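# Move apple onto cutting board and press it down

## Task

Lift the apple off the plate and place it on the exposed wood of the cutting board, far from both the knife and the board's rims, then push it steadily and firmly against the board for several seconds without releasing the pressure. It fails if the board or knife gets displaced, if the apple is squeezed so hard it is crushed, if anything is still in motion at the end, or if the result only holds because the robot keeps it there. Whatever the robot is touching at the end must not settle more than about a fingernail's width once released. Nothing may be knocked or placed off the table.

## Robot and tools

Robot: one arm ending in a five-fingered right hand. The sensors and tools all refer to a 'hand point': a spot fixed to the palm, 0.05 m in front of it, where the index pad meets the thumb tip during a pinch. Its own axes: +z runs along the straightened fingers (fingertips end 0.06-0.07 m beyond it), +y points out of the palm, +x points across the palm toward the little finger, away from the thumb. A wrist bracket on the little-finger side protrudes 0.03 m past the point in +y and 0.11 m across the palm; it can collide with things.

Scene frame: origin on the table top under the arm base, +z up, +y to the left when facing along +x. The state line reports end_effector_position (m), end_effector_quat_wxyz and velocities (m/s, rad/s) in this frame; the printed position can be slightly off, more so at long reach.

The 14-number row (used by execute_actions and move), every value in [-1, 1], in this order: dx, dy, dz, rx, ry, rz, little, ring, middle, index, thumb_bend, thumb_turn, force_limit, speed.
- dx..rz are an offset, not a pose: a target relative to the hand point's pose in the most recent result showing it (or, for later calls in the same reply, relative to where the robot is when the action begins), expressed in the hand point's own axes. 1.0 equals 0.6 m of travel or 180 degrees; rx, ry, rz form a single rotation vector. Within one action every row is counted from that same starting pose, not from the row before. All zeros therefore means 'return to that start pose', not 'hold still'.
- The six finger values are absolute targets: +1 straight/open, -1 curled/closed; for thumb_turn +1 sits beside the palm and -1 swings in front of it, opposite the fingers. A pinch is roughly index -0.22, thumb_bend -0.75, thumb_turn -0.57. For a whole-hand wrap (objects 0.035-0.08 m across, lying across the palm on the wrist side of the point), turn the thumb in front first, before reaching the object.
- force_limit: the fingertip load at which a closing motor halts, linear from about 0 N at -1 to 10 N at +1 (15 N for the two thumb motors); it does not limit opening. speed: near zero at -1 to full at +1 (full travel in 0.6 s). Close at speed -0.9 or lower for a gentle grip, since fast fingers overshoot the limit.

Tools:
- execute_actions {actions: [...], pictures?}. The list holds at most one item. Empty list: just report state. Action: {rows: [[14 numbers], ...], steps} with up to 15 rows and steps (1/30 s each, default 15); the last row repeats if rows run out. Wait: {steps: n} with n up to 300, counted from the previous result, so your reply time eats into it.
- move {target: one row, speed, stop_force}. Drives the hand point in a straight line toward the target pose (offset as above) over 0.5-10 s; speed is m/s, 0.002-0.5, default 0.25 (turning capped at twice that in rad/s). It does not avoid obstacles. stop_force (N, 9-40, not allowed in the first 0.2 s) halts the path when the wrist sensor feels that much extra push opposing the motion; the hand backs off two steps and holds. Use it with a very slow speed when aiming past a surface; omit it when lifting off something you are pressing. It is unreliable on moves that rotate. The result adds a 'move:' line: done, contact, off_target, moving, held or fault, plus limits (paced = clipped, held = some steps blocked) and distance to target.
- wait {seconds: 0-10}: lets time pass, sends nothing.
- zoom_image {camera, region [x0,y0,x1,y1]} in pixels, max 504x504. Cameras: cam_head_left, cam_head_right, cam_high, cam_low (504x504), cam_wrist (616x616 fisheye).
- show_instructions: displays the reference image.
- finished_scene {scene}: ends and grades the scene; irreversible.

Motion details: each step the command is clipped to within 100 mm and 16 degrees of the measured pose; position wins over orientation if both cannot be met; the arm trails commands by about 0.17 s. After an action the arm only continues to the last clipped pose, so check the reported pose and send the remainder. 'pose unreachable' or HELD marks steps the clearance check altered or blocked.

Hand readouts: hand_measured (position on the target scale), hand_stopped_by (moving, target, force, stalled, fault), hand_load_n (fingertip load, positive when pushed open). A dropped object shows as loads falling near 0. Resending identical numbers keeps a grip; to tighten, raise force_limit and send a more-closed target; to loosen, send a more-open one.

Wrist force/torque lines are in the hand's axes, with offsets up to about 4 N, noise around 2 N, saturation near 50 N; pressing on a surface reads as force pointing back into the arm. Use it to judge how hard the apple is being pressed.

Hazards: the arm is stiff, so aiming even slightly into a firm surface can trigger a fault stop (joint torque limits 130 N m for the big joints, 24.3 N m for the wrist joints, or 150 N external force), freezing the arm 10 s. Fast contacts hit harder. Holding load heats motors; MOTOR HOT appears at 70 °C and an over-temperature stop at 85 °C. Loose objects may occasionally be nudged. Avoid drops, slams, shoving the board or knife, and crushing the apple.

Each tool is called after "Request:" by a JSON object that holds its "api" and its "payload".

Reference images:

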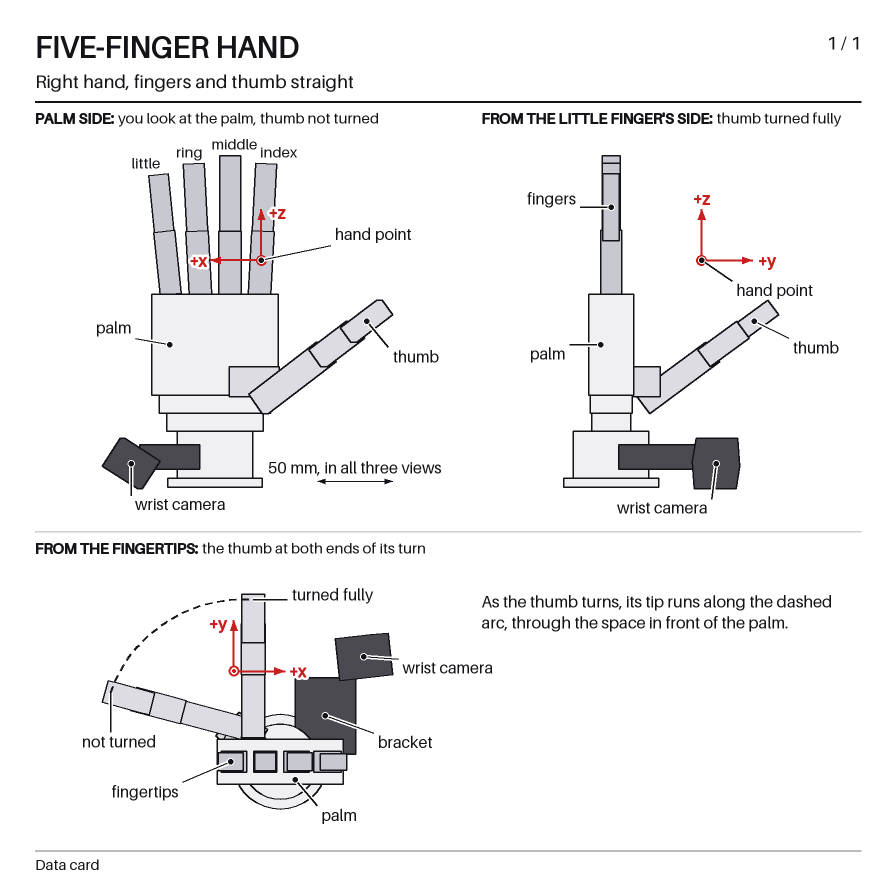

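## Session

Request:
{"api": "execute_actions", "payload": {"actions": []}}

Scene clock: 0.00 s of 4800.00 s.
end_effector_position=(+0.4394, +0.4188, +0.2840) hand_measured=(+1.000, +1.000, +1.000, +1.000, +1.000, +1.000) hand_load_n=(+0.0, +0.0, +0.0, +0.0, +0.0, +0.0) hand_stopped_by=(target, target, target, target, target, target) hand_force_limit=0.00 hand_speed=-0.80 end_effector_quat_wxyz=(+0.385, -0.430, +0.817, -0.002) end_effector_velocity=(-0.000, +0.000, +0.000) end_effector_angular_velocity=(+0.000, +0.000, +0.001)
Joint positions: [ 0.447 -1.366  2.03  -0.141  1.547 -2.133]
Joint velocities: [ 0.001 -0.     0.     0.     0.     0.   ]
Motor temperatures (°C, as the motors report them): [26 25 25 32 32 34]
Wrist force (N, on the end effector, along its own x y z axes, offset not removed): no reading
Wrist torque (N m, same axes, about the end effector's origin, offset not removed): no reading
Hand target: +0.439, +0.419, +0.284; +0.385, -0.430, +0.817, -0.002

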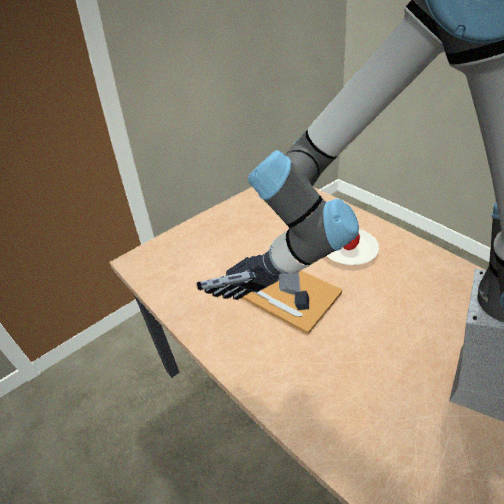

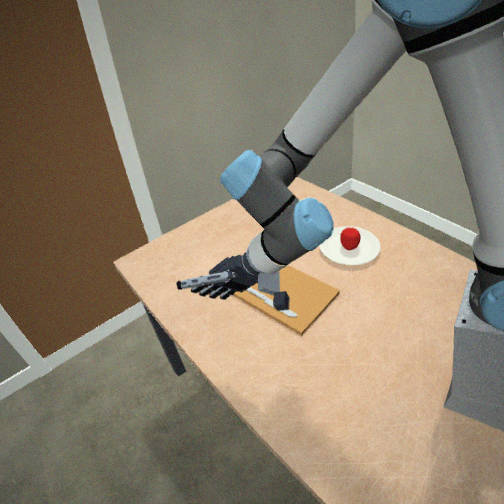

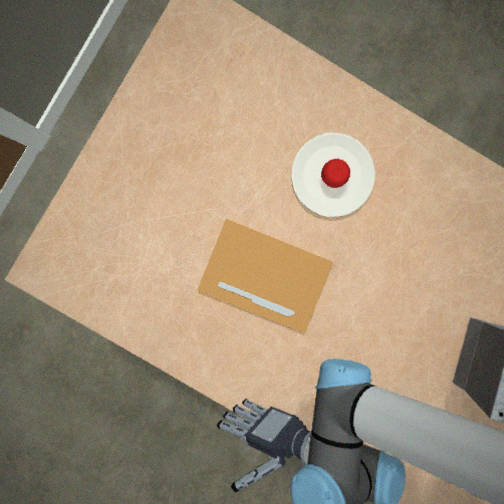

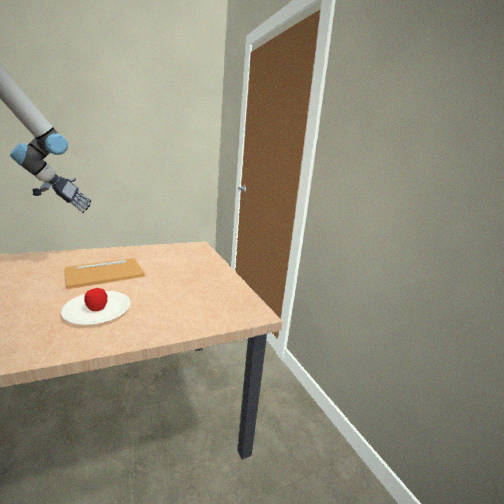

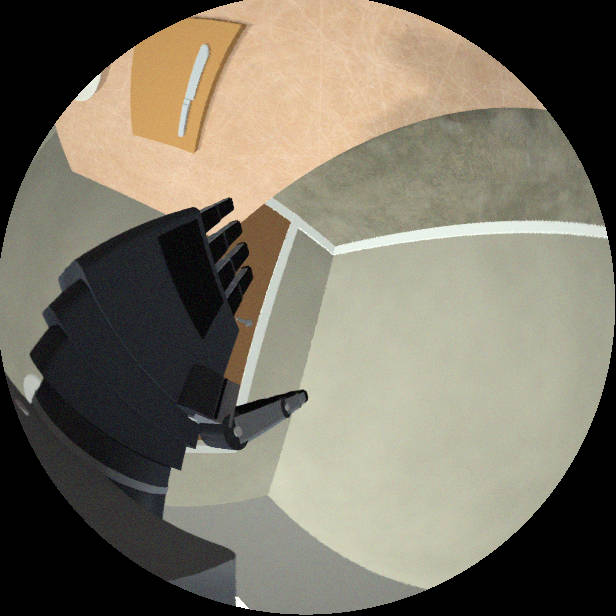

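Request:
{"api": "move", "payload": {"target": [0.615,-0.767,-0.103,0.0554,0.095,-0.233,1,1,1,1,1,-1,0,0.5], "speed": 0.3}}

Scene clock: 8.20 s of 4800.00 s.
end_effector_position=(+0.6006, -0.1511, +0.2503) hand_measured=(+1.000, +1.000, +1.000, +1.000, +1.000, -1.000) hand_load_n=(+0.0, +0.0, +0.0, +0.0, +0.0, +0.0) hand_stopped_by=(target, target, target, target, target, target) hand_force_limit=0.00 hand_speed=0.50 end_effector_quat_wxyz=(-0.271, +0.654, -0.653, +0.270) end_effector_velocity=(+0.001, -0.002, +0.000) end_effector_angular_velocity=(-0.002, +0.000, +0.002)
Joint positions: [-0.715 -1.158  1.727  0.129  0.906 -3.536]
Joint velocities: [-0.001  0.003 -0.006  0.003 -0.001 -0.003]
Motor temperatures (°C, as the motors report them): [26 25 25 32 32 34]
Wrist force (N, on the end effector, along its own x y z axes, offset not removed): [0.3 0.0 -2.5]
Wrist torque (N m, same axes, about the end effector's origin, offset not removed): [0.07 0.17 0.03]
Hand target: +0.601, -0.151, +0.250; -0.271, +0.654, -0.653, +0.270
Off the commanded pose: 0.000 m, 0 deg.
After step 100, 2.23 s passed at rest.
move: done

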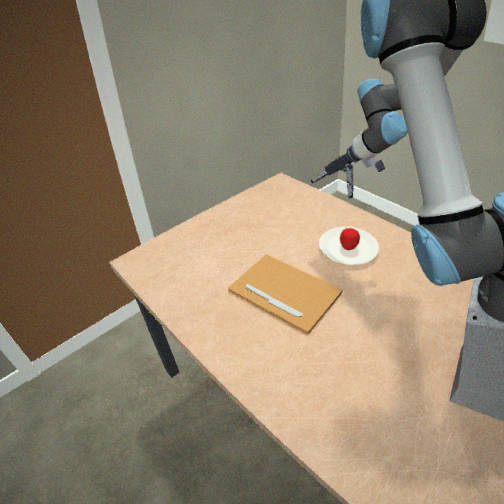

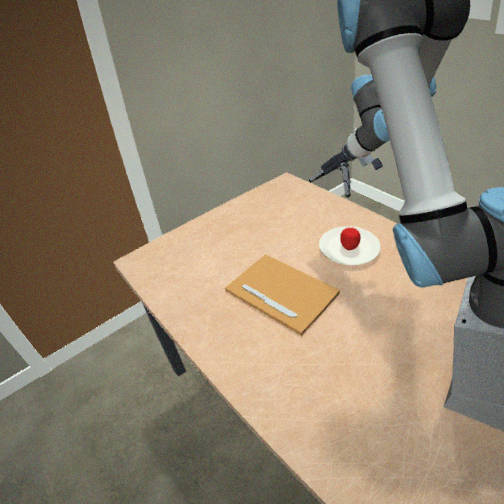

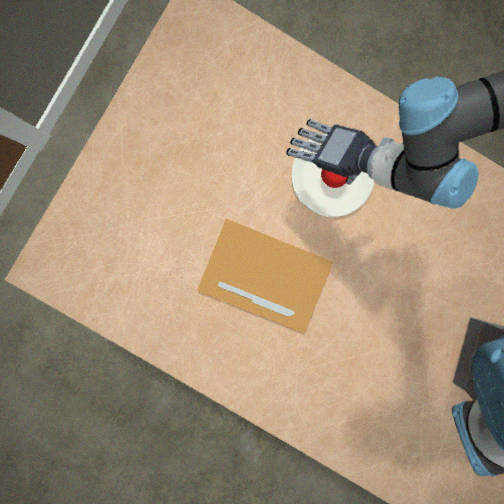

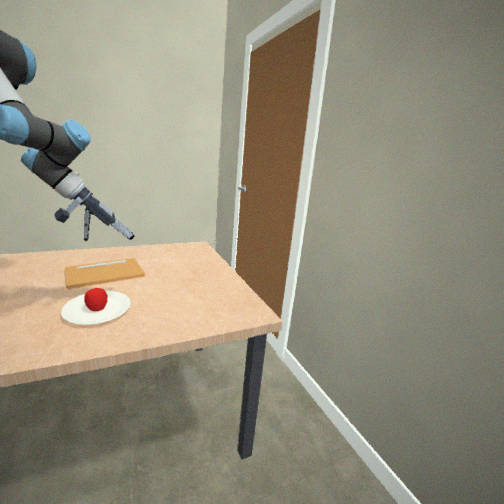

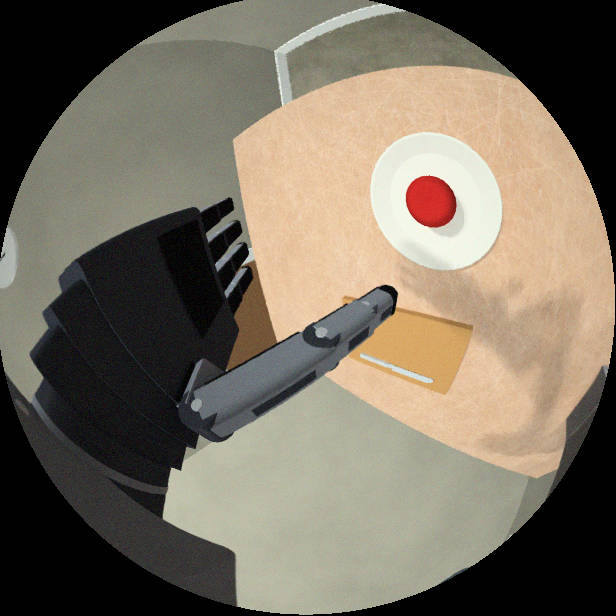

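Request:
{"api": "move", "payload": {"target": [0,0.118,0.118,0,0,0,1,1,1,1,1,-1,0,0.5], "speed": 0.2}}

Request:
{"api": "zoom_image", "payload": {"camera": "cam_high", "region": [250,90,430,270]}}

Request:
{"api": "zoom_image", "payload": {"camera": "cam_low", "region": [30,200,180,350]}}

Request:
{"api": "zoom_image", "payload": {"camera": "cam_head_left", "region": [280,150,420,290]}}

Scene clock: 10.97 s of 4800.00 s.
end_effector_position=(+0.6005, -0.1511, +0.1504) hand_measured=(+1.000, +1.000, +1.000, +1.000, +1.000, -1.000) hand_load_n=(+0.0, +0.0, +0.0, +0.0, +0.0, +0.0) hand_stopped_by=(target, target, target, target, target, target) hand_force_limit=0.00 hand_speed=0.50 end_effector_quat_wxyz=(-0.271, +0.654, -0.653, +0.270) end_effector_velocity=(+0.001, +0.001, -0.002) end_effector_angular_velocity=(+0.000, +0.000, +0.001)
Joint positions: [-0.666 -0.983  1.745 -0.087  0.943 -3.497]
Joint velocities: [ 0.002  0.004 -0.002 -0.003  0.001  0.001]
Motor temperatures (°C, as the motors report them): [26 25 25 32 32 34]
Wrist force (N, on the end effector, along its own x y z axes, offset not removed): [-1.4 -0.7 -2.6]
Wrist torque (N m, same axes, about the end effector's origin, offset not removed): [-0.03 0.38 -0.10]
Hand target: +0.601, -0.151, +0.150; -0.271, +0.654, -0.653, +0.270
Off the commanded pose: 0.000 m, 0 deg.
move: done

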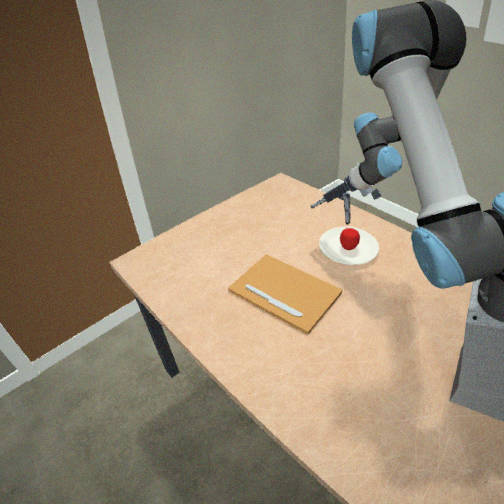

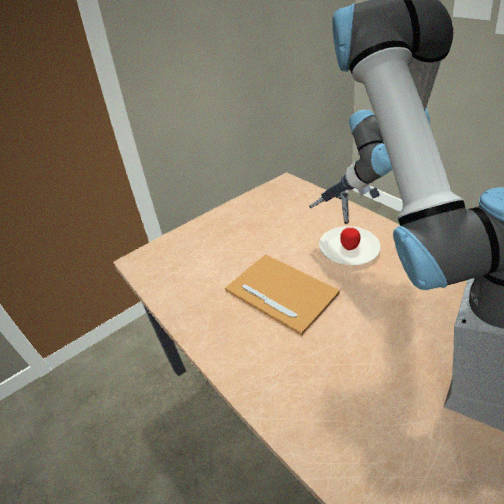

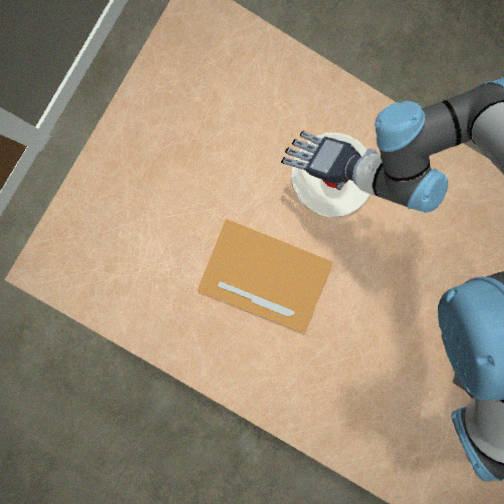

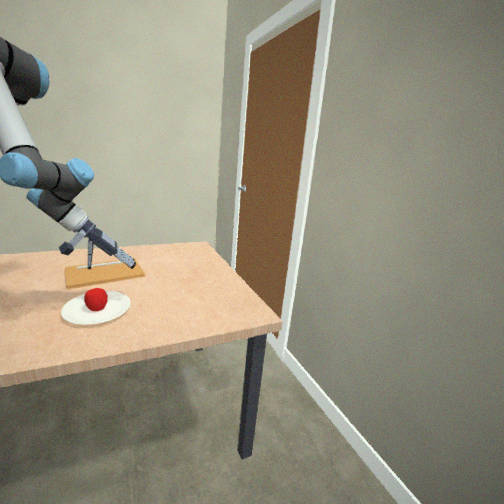

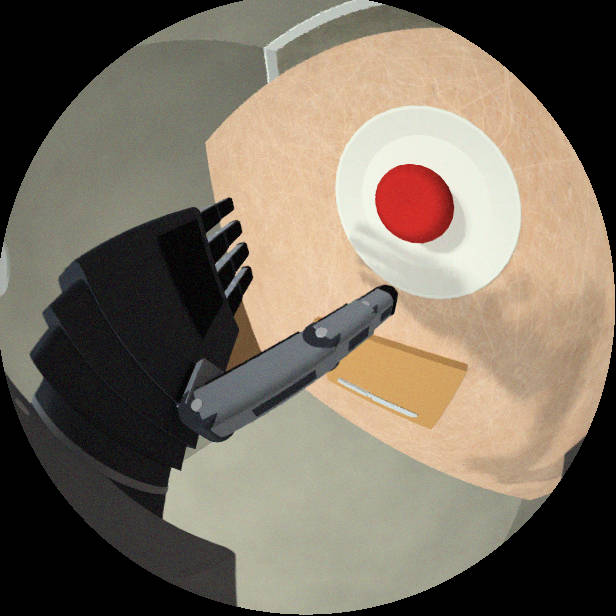

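Region (250, 90, 430, 270) of cam_high's 504x504 image, scaled by 2.800, with more detail than that image has.

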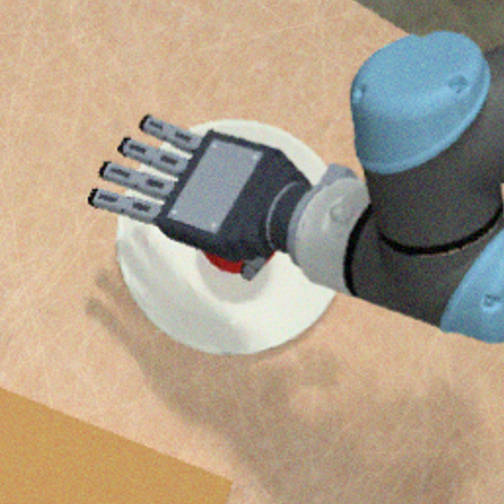

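Region (30, 200, 180, 350) of cam_low's 504x504 image, scaled by 3.360, with more detail than that image has.

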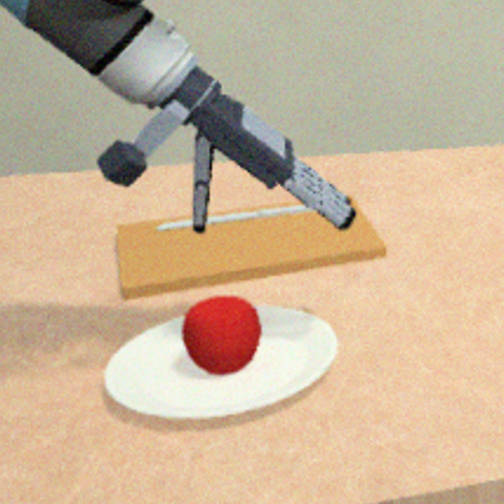

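Region (280, 150, 420, 290) of cam_head_left's 504x504 image, scaled by 3.600, with more detail than that image has.

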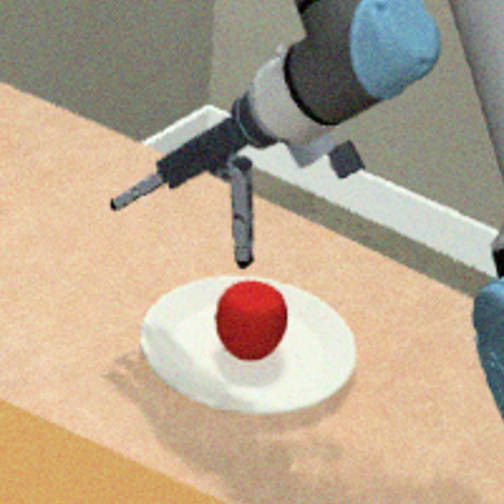

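Request:
{"api": "move", "payload": {"target": [0.07,0.0707,-0.0236,0,0,0,1,1,1,1,1,-1,0,0.5], "speed": 0.15}}

Request:
{"api": "zoom_image", "payload": {"camera": "cam_low", "region": [30,200,180,350]}}

Request:
{"api": "zoom_image", "payload": {"camera": "cam_head_left", "region": [280,150,420,290]}}

Scene clock: 18.03 s of 4800.00 s.
end_effector_position=(+0.5607, -0.1931, +0.1305) hand_measured=(+1.000, +1.000, +1.000, +1.000, +1.000, -1.000) hand_load_n=(+0.0, +0.0, +0.0, +0.0, +0.0, +0.0) hand_stopped_by=(target, target, target, target, target, target) hand_force_limit=0.00 hand_speed=0.50 end_effector_quat_wxyz=(-0.271, +0.654, -0.653, +0.271) end_effector_velocity=(-0.001, -0.003, -0.000) end_effector_angular_velocity=(-0.001, -0.000, -0.001)
Joint positions: [-0.781 -0.933  1.783 -0.116  0.856 -3.592]
Joint velocities: [-0.006  0.002 -0.     0.    -0.003 -0.004]
Motor temperatures (°C, as the motors report them): [26 25 25 32 32 34]
Wrist force (N, on the end effector, along its own x y z axes, offset not removed): [-0.5 -1.5 -2.0]
Wrist torque (N m, same axes, about the end effector's origin, offset not removed): [-0.16 0.28 -0.11]
Hand target: +0.561, -0.193, +0.130; -0.271, +0.654, -0.653, +0.270
Off the commanded pose: 0.000 m, 0 deg.
After step 100, 2.77 s passed at rest.
move: done

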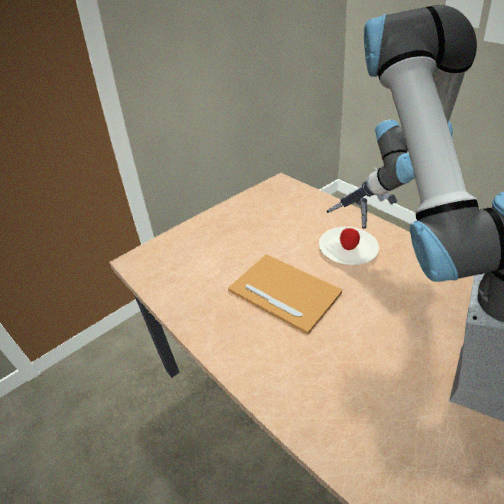

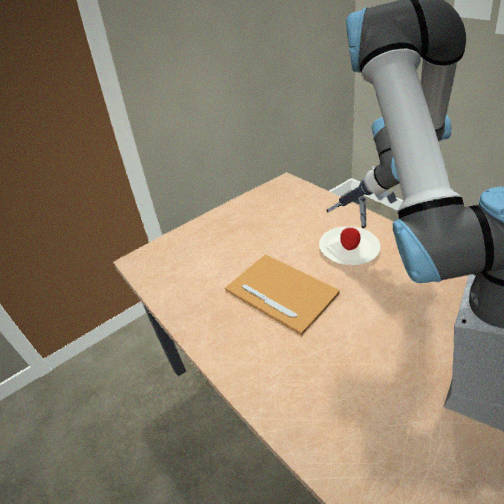

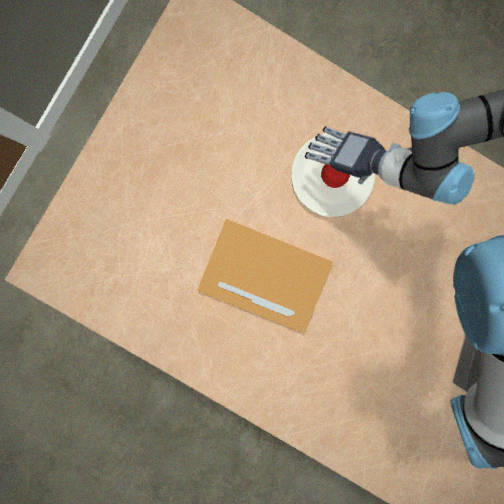

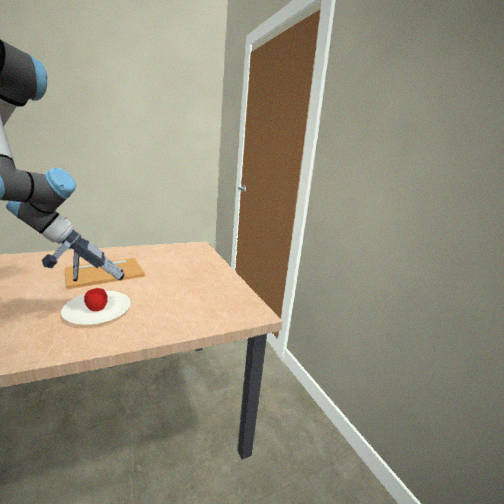

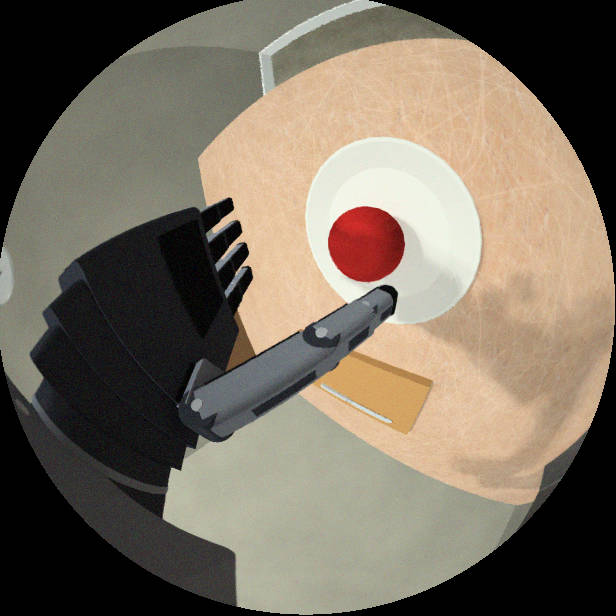

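Region (30, 200, 180, 350) of cam_low's 504x504 image, scaled by 3.360, with more detail than that image has.

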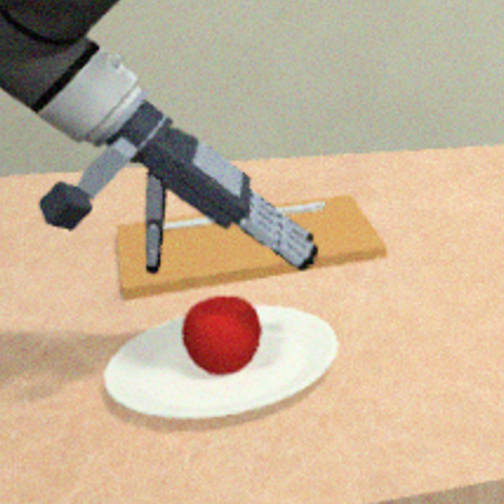

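Region (280, 150, 420, 290) of cam_head_left's 504x504 image, scaled by 3.600, with more detail than that image has.

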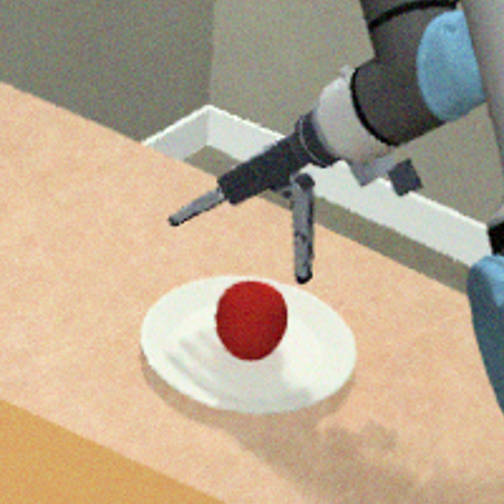

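Looks aligned. Descend 6 cm.

Request:
{"api": "move", "payload": {"target": [0,0.0707,0.0707,0,0,0,1,1,1,1,1,-1,0,0.5], "speed": 0.08}}

Request:
{"api": "zoom_image", "payload": {"camera": "cam_low", "region": [30,230,160,360]}}

Request:
{"api": "zoom_image", "payload": {"camera": "cam_head_left", "region": [300,180,410,290]}}

Request:
{"api": "zoom_image", "payload": {"camera": "cam_high", "region": [280,110,410,240]}}

Scene clock: 20.20 s of 4800.00 s.
end_effector_position=(+0.5607, -0.1931, +0.0707) hand_measured=(+1.000, +1.000, +1.000, +1.000, +1.000, -1.000) hand_load_n=(+0.0, +0.0, +0.0, +0.0, +0.0, +0.0) hand_stopped_by=(target, target, target, target, target, target) hand_force_limit=0.00 hand_speed=0.50 end_effector_quat_wxyz=(-0.271, +0.654, -0.653, +0.271) end_effector_velocity=(-0.000, -0.000, -0.003) end_effector_angular_velocity=(-0.000, +0.000, -0.001)
Joint positions: [-0.751 -0.812  1.757 -0.229  0.878 -3.566]
Joint velocities: [ 0.001  0.005 -0.002 -0.004  0.001  0.001]
Motor temperatures (°C, as the motors report them): [26 25 25 32 32 34]
Wrist force (N, on the end effector, along its own x y z axes, offset not removed): [0.0 1.4 -3.5]
Wrist torque (N m, same axes, about the end effector's origin, offset not removed): [0.32 0.21 0.03]
Hand target: +0.561, -0.193, +0.070; -0.271, +0.654, -0.653, +0.271
Off the commanded pose: 0.000 m, 0 deg.
move: done

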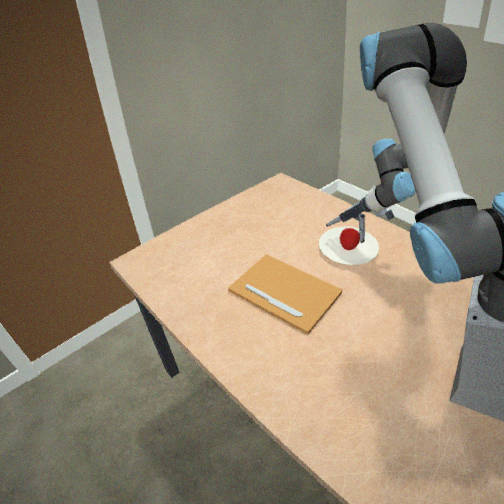

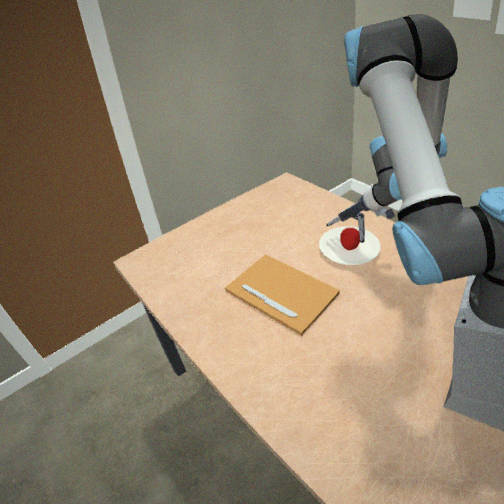

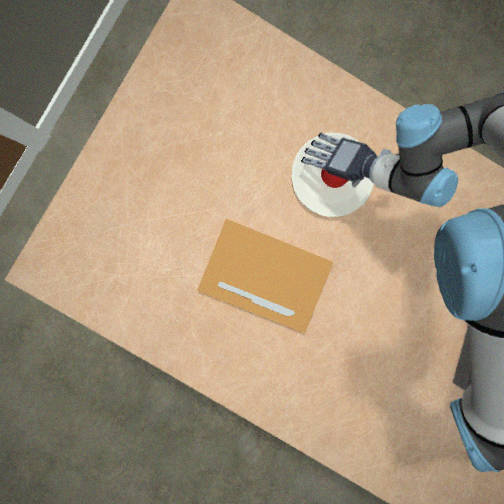

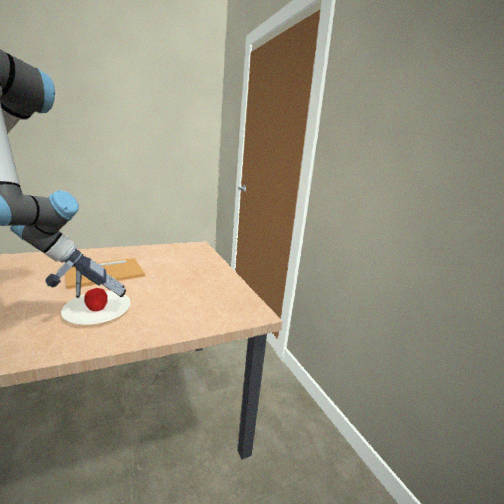

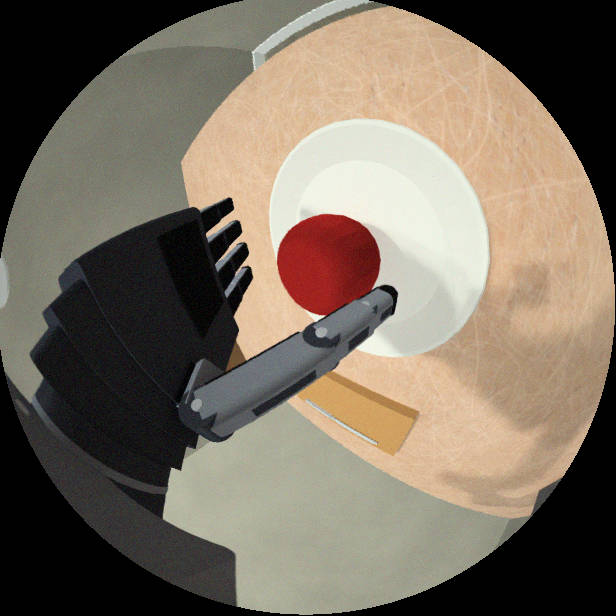

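Region (30, 230, 160, 360) of cam_low's 504x504 image, scaled by 3.877, with more detail than that image has.

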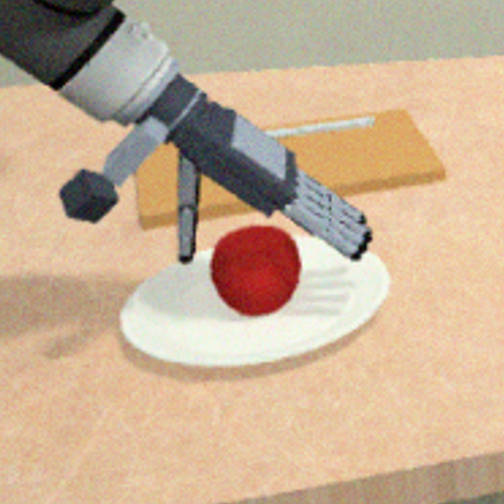

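Region (300, 180, 410, 290) of cam_head_left's 504x504 image, scaled by 4.582, with more detail than that image has.

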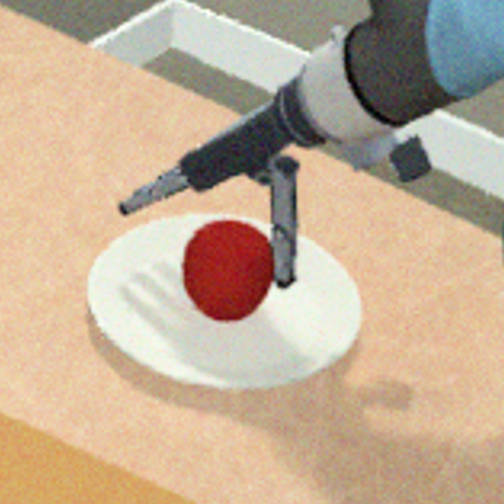

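Region (280, 110, 410, 240) of cam_high's 504x504 image, scaled by 3.877, with more detail than that image has.

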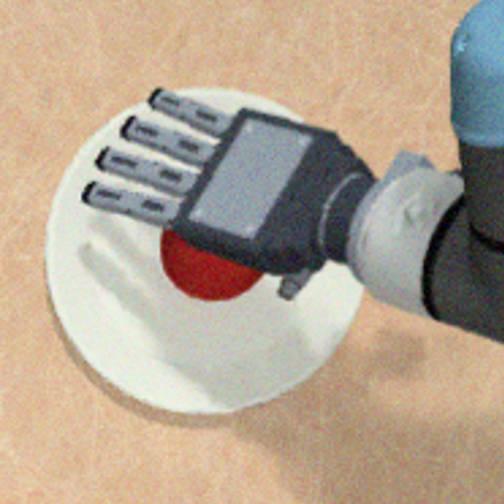

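Request:
{"api": "move", "payload": {"target": [0,0.03,0.041,0,0,0,1,1,1,1,1,-1,0,0.5], "speed": 0.04}}

Request:
{"api": "zoom_image", "payload": {"camera": "cam_low", "region": [30,230,160,360]}}

Request:
{"api": "zoom_image", "payload": {"camera": "cam_head_left", "region": [300,180,410,290]}}

Scene clock: 23.17 s of 4800.00 s.
end_effector_position=(+0.5653, -0.1931, +0.0408) hand_measured=(+1.000, +1.000, +1.000, +1.000, +1.000, -1.000) hand_load_n=(+0.0, +0.0, +0.0, +0.0, +0.0, +0.0) hand_stopped_by=(target, target, target, target, target, target) hand_force_limit=0.00 hand_speed=0.50 end_effector_quat_wxyz=(-0.271, +0.654, -0.653, +0.271) end_effector_velocity=(+0.000, +0.001, -0.003) end_effector_angular_velocity=(+0.001, +0.001, +0.000)
Joint positions: [-0.729 -0.746  1.725 -0.272  0.895 -3.548]
Joint velocities: [ 0.002  0.006 -0.003 -0.003  0.001  0.001]
Motor temperatures (°C, as the motors report them): [26 25 25 32 32 34]
Wrist force (N, on the end effector, along its own x y z axes, offset not removed): [-0.4 0.1 -3.4]
Wrist torque (N m, same axes, about the end effector's origin, offset not removed): [0.19 0.35 0.07]
Hand target: +0.565, -0.193, +0.041; -0.271, +0.654, -0.653, +0.271
Off the commanded pose: 0.000 m, 0 deg.
move: done

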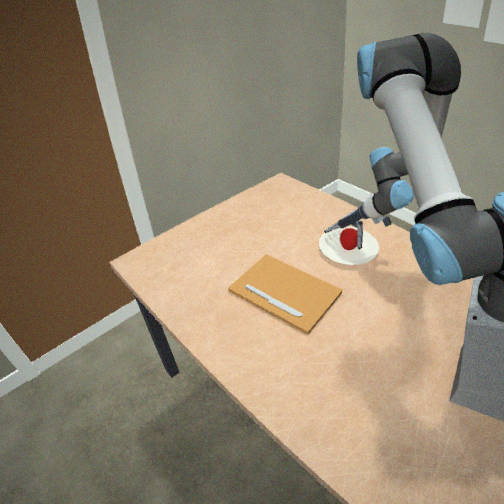

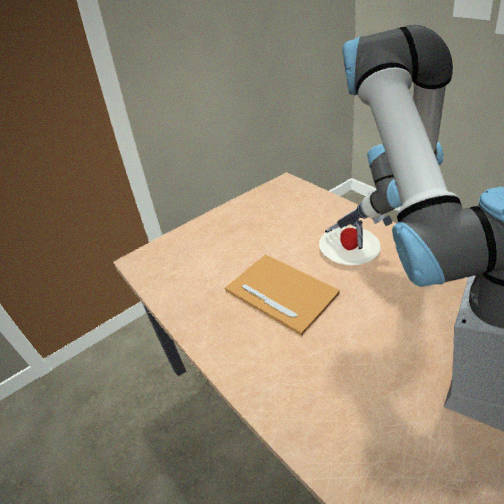

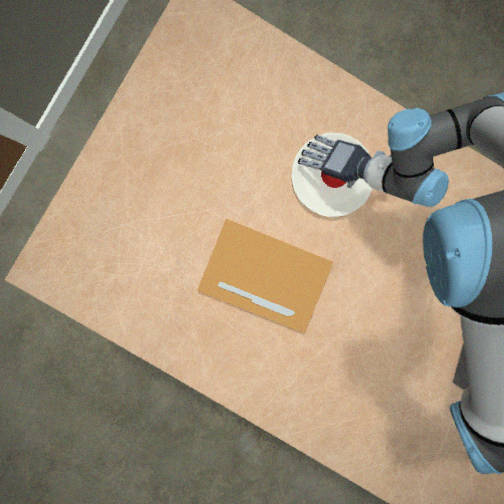

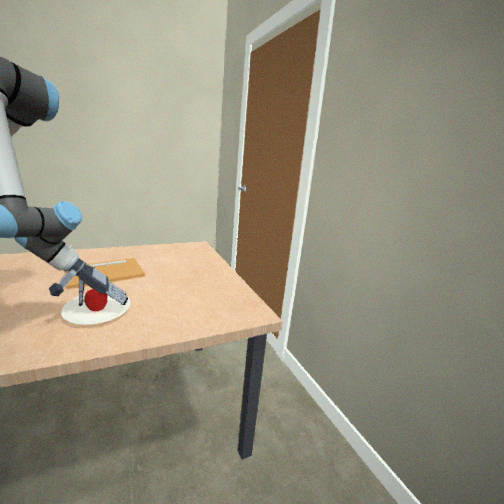

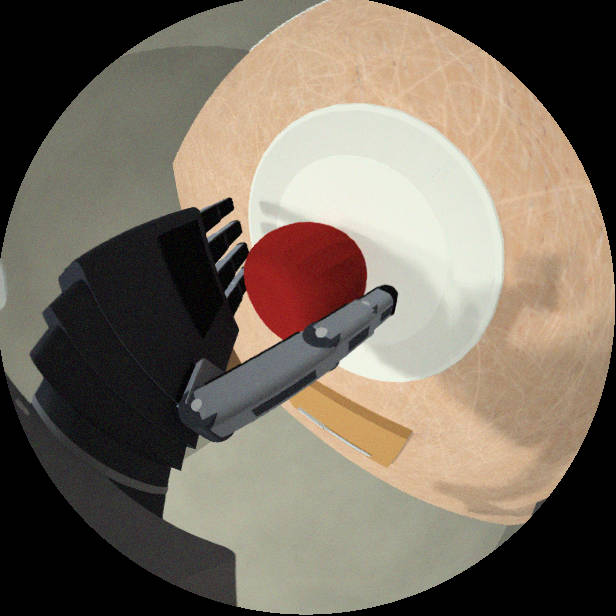

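Region (30, 230, 160, 360) of cam_low's 504x504 image, scaled by 3.877, with more detail than that image has.

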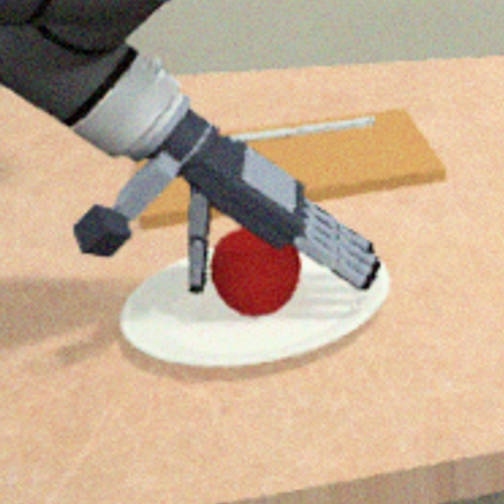

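Region (300, 180, 410, 290) of cam_head_left's 504x504 image, scaled by 4.582, with more detail than that image has.

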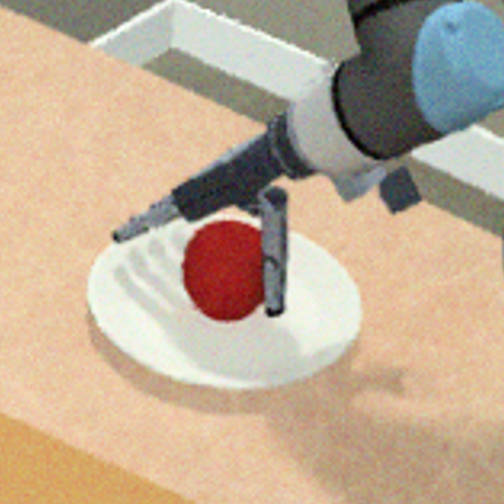

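Request:
{"api": "move", "payload": {"target": [0,0,0,0,0,0,1,0.45,0.45,0.45,1,-1,-0.4,-0.3]}}

Request:
{"api": "zoom_image", "payload": {"camera": "cam_low", "region": [30,230,160,360]}}

Request:
{"api": "zoom_image", "payload": {"camera": "cam_head_left", "region": [300,180,410,290]}}

Scene clock: 25.43 s of 4800.00 s.
end_effector_position=(+0.5654, -0.1931, +0.0408) hand_measured=(+1.000, +0.450, +0.450, +0.450, +1.000, -1.000) hand_load_n=(+0.0, +0.0, +0.0, +0.0, +0.0, +0.0) hand_stopped_by=(target, target, target, target, target, target) hand_force_limit=-0.40 hand_speed=-0.30 end_effector_quat_wxyz=(-0.271, +0.654, -0.653, +0.271) end_effector_velocity=(-0.001, +0.000, -0.000) end_effector_angular_velocity=(+0.001, +0.001, -0.000)
Joint positions: [-0.729 -0.746  1.724 -0.272  0.895 -3.548]
Joint velocities: [-0.     0.001  0.001  0.001 -0.    -0.001]
Motor temperatures (°C, as the motors report them): [26 25 25 32 32 34]
Wrist force (N, on the end effector, along its own x y z axes, offset not removed): [0.3 -1.0 -0.9]
Wrist torque (N m, same axes, about the end effector's origin, offset not removed): [-0.20 0.17 0.04]
Hand target: +0.565, -0.193, +0.041; -0.271, +0.654, -0.653, +0.271
Off the commanded pose: 0.000 m, 0 deg.
move: done

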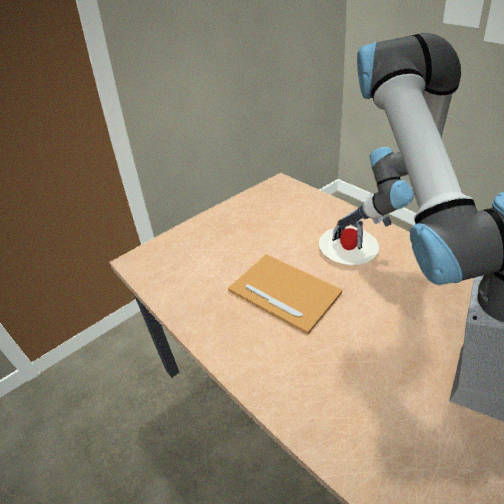

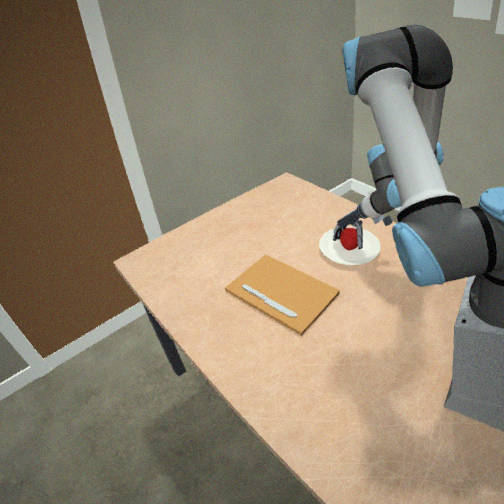

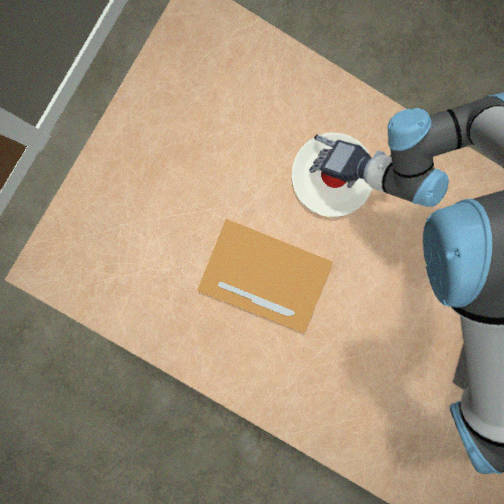

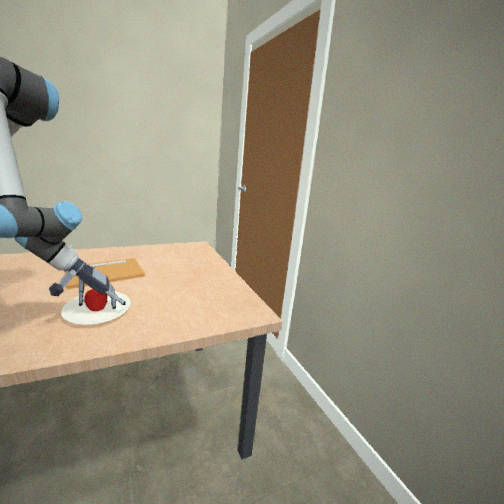

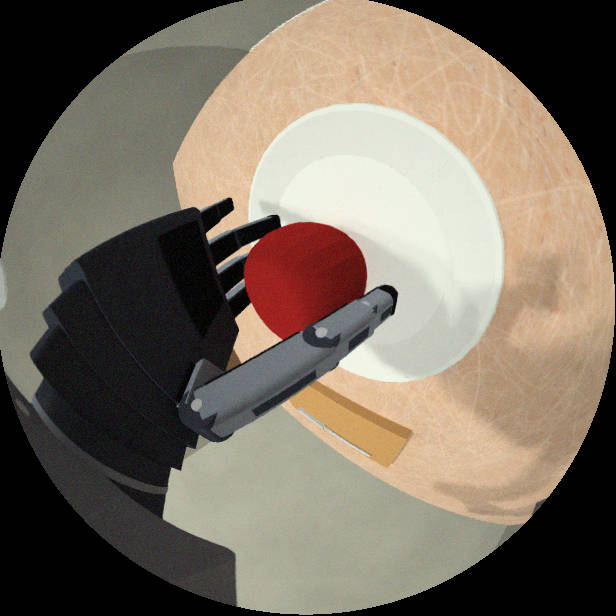

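Region (30, 230, 160, 360) of cam_low's 504x504 image, scaled by 3.877, with more detail than that image has.

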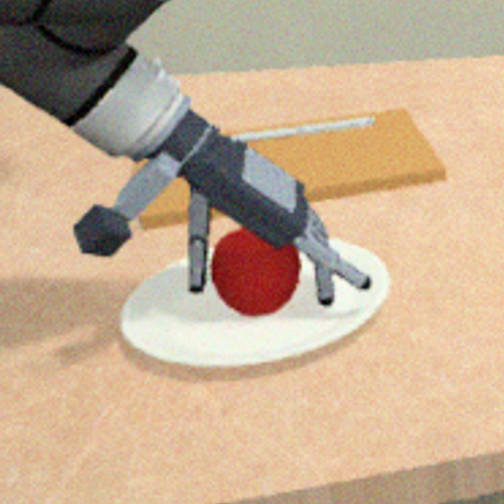

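Region (300, 180, 410, 290) of cam_head_left's 504x504 image, scaled by 4.582, with more detail than that image has.

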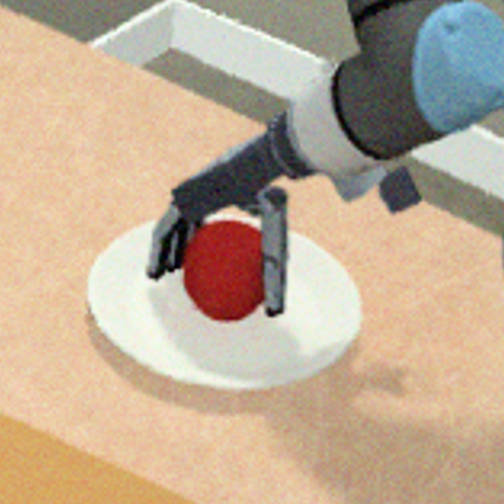

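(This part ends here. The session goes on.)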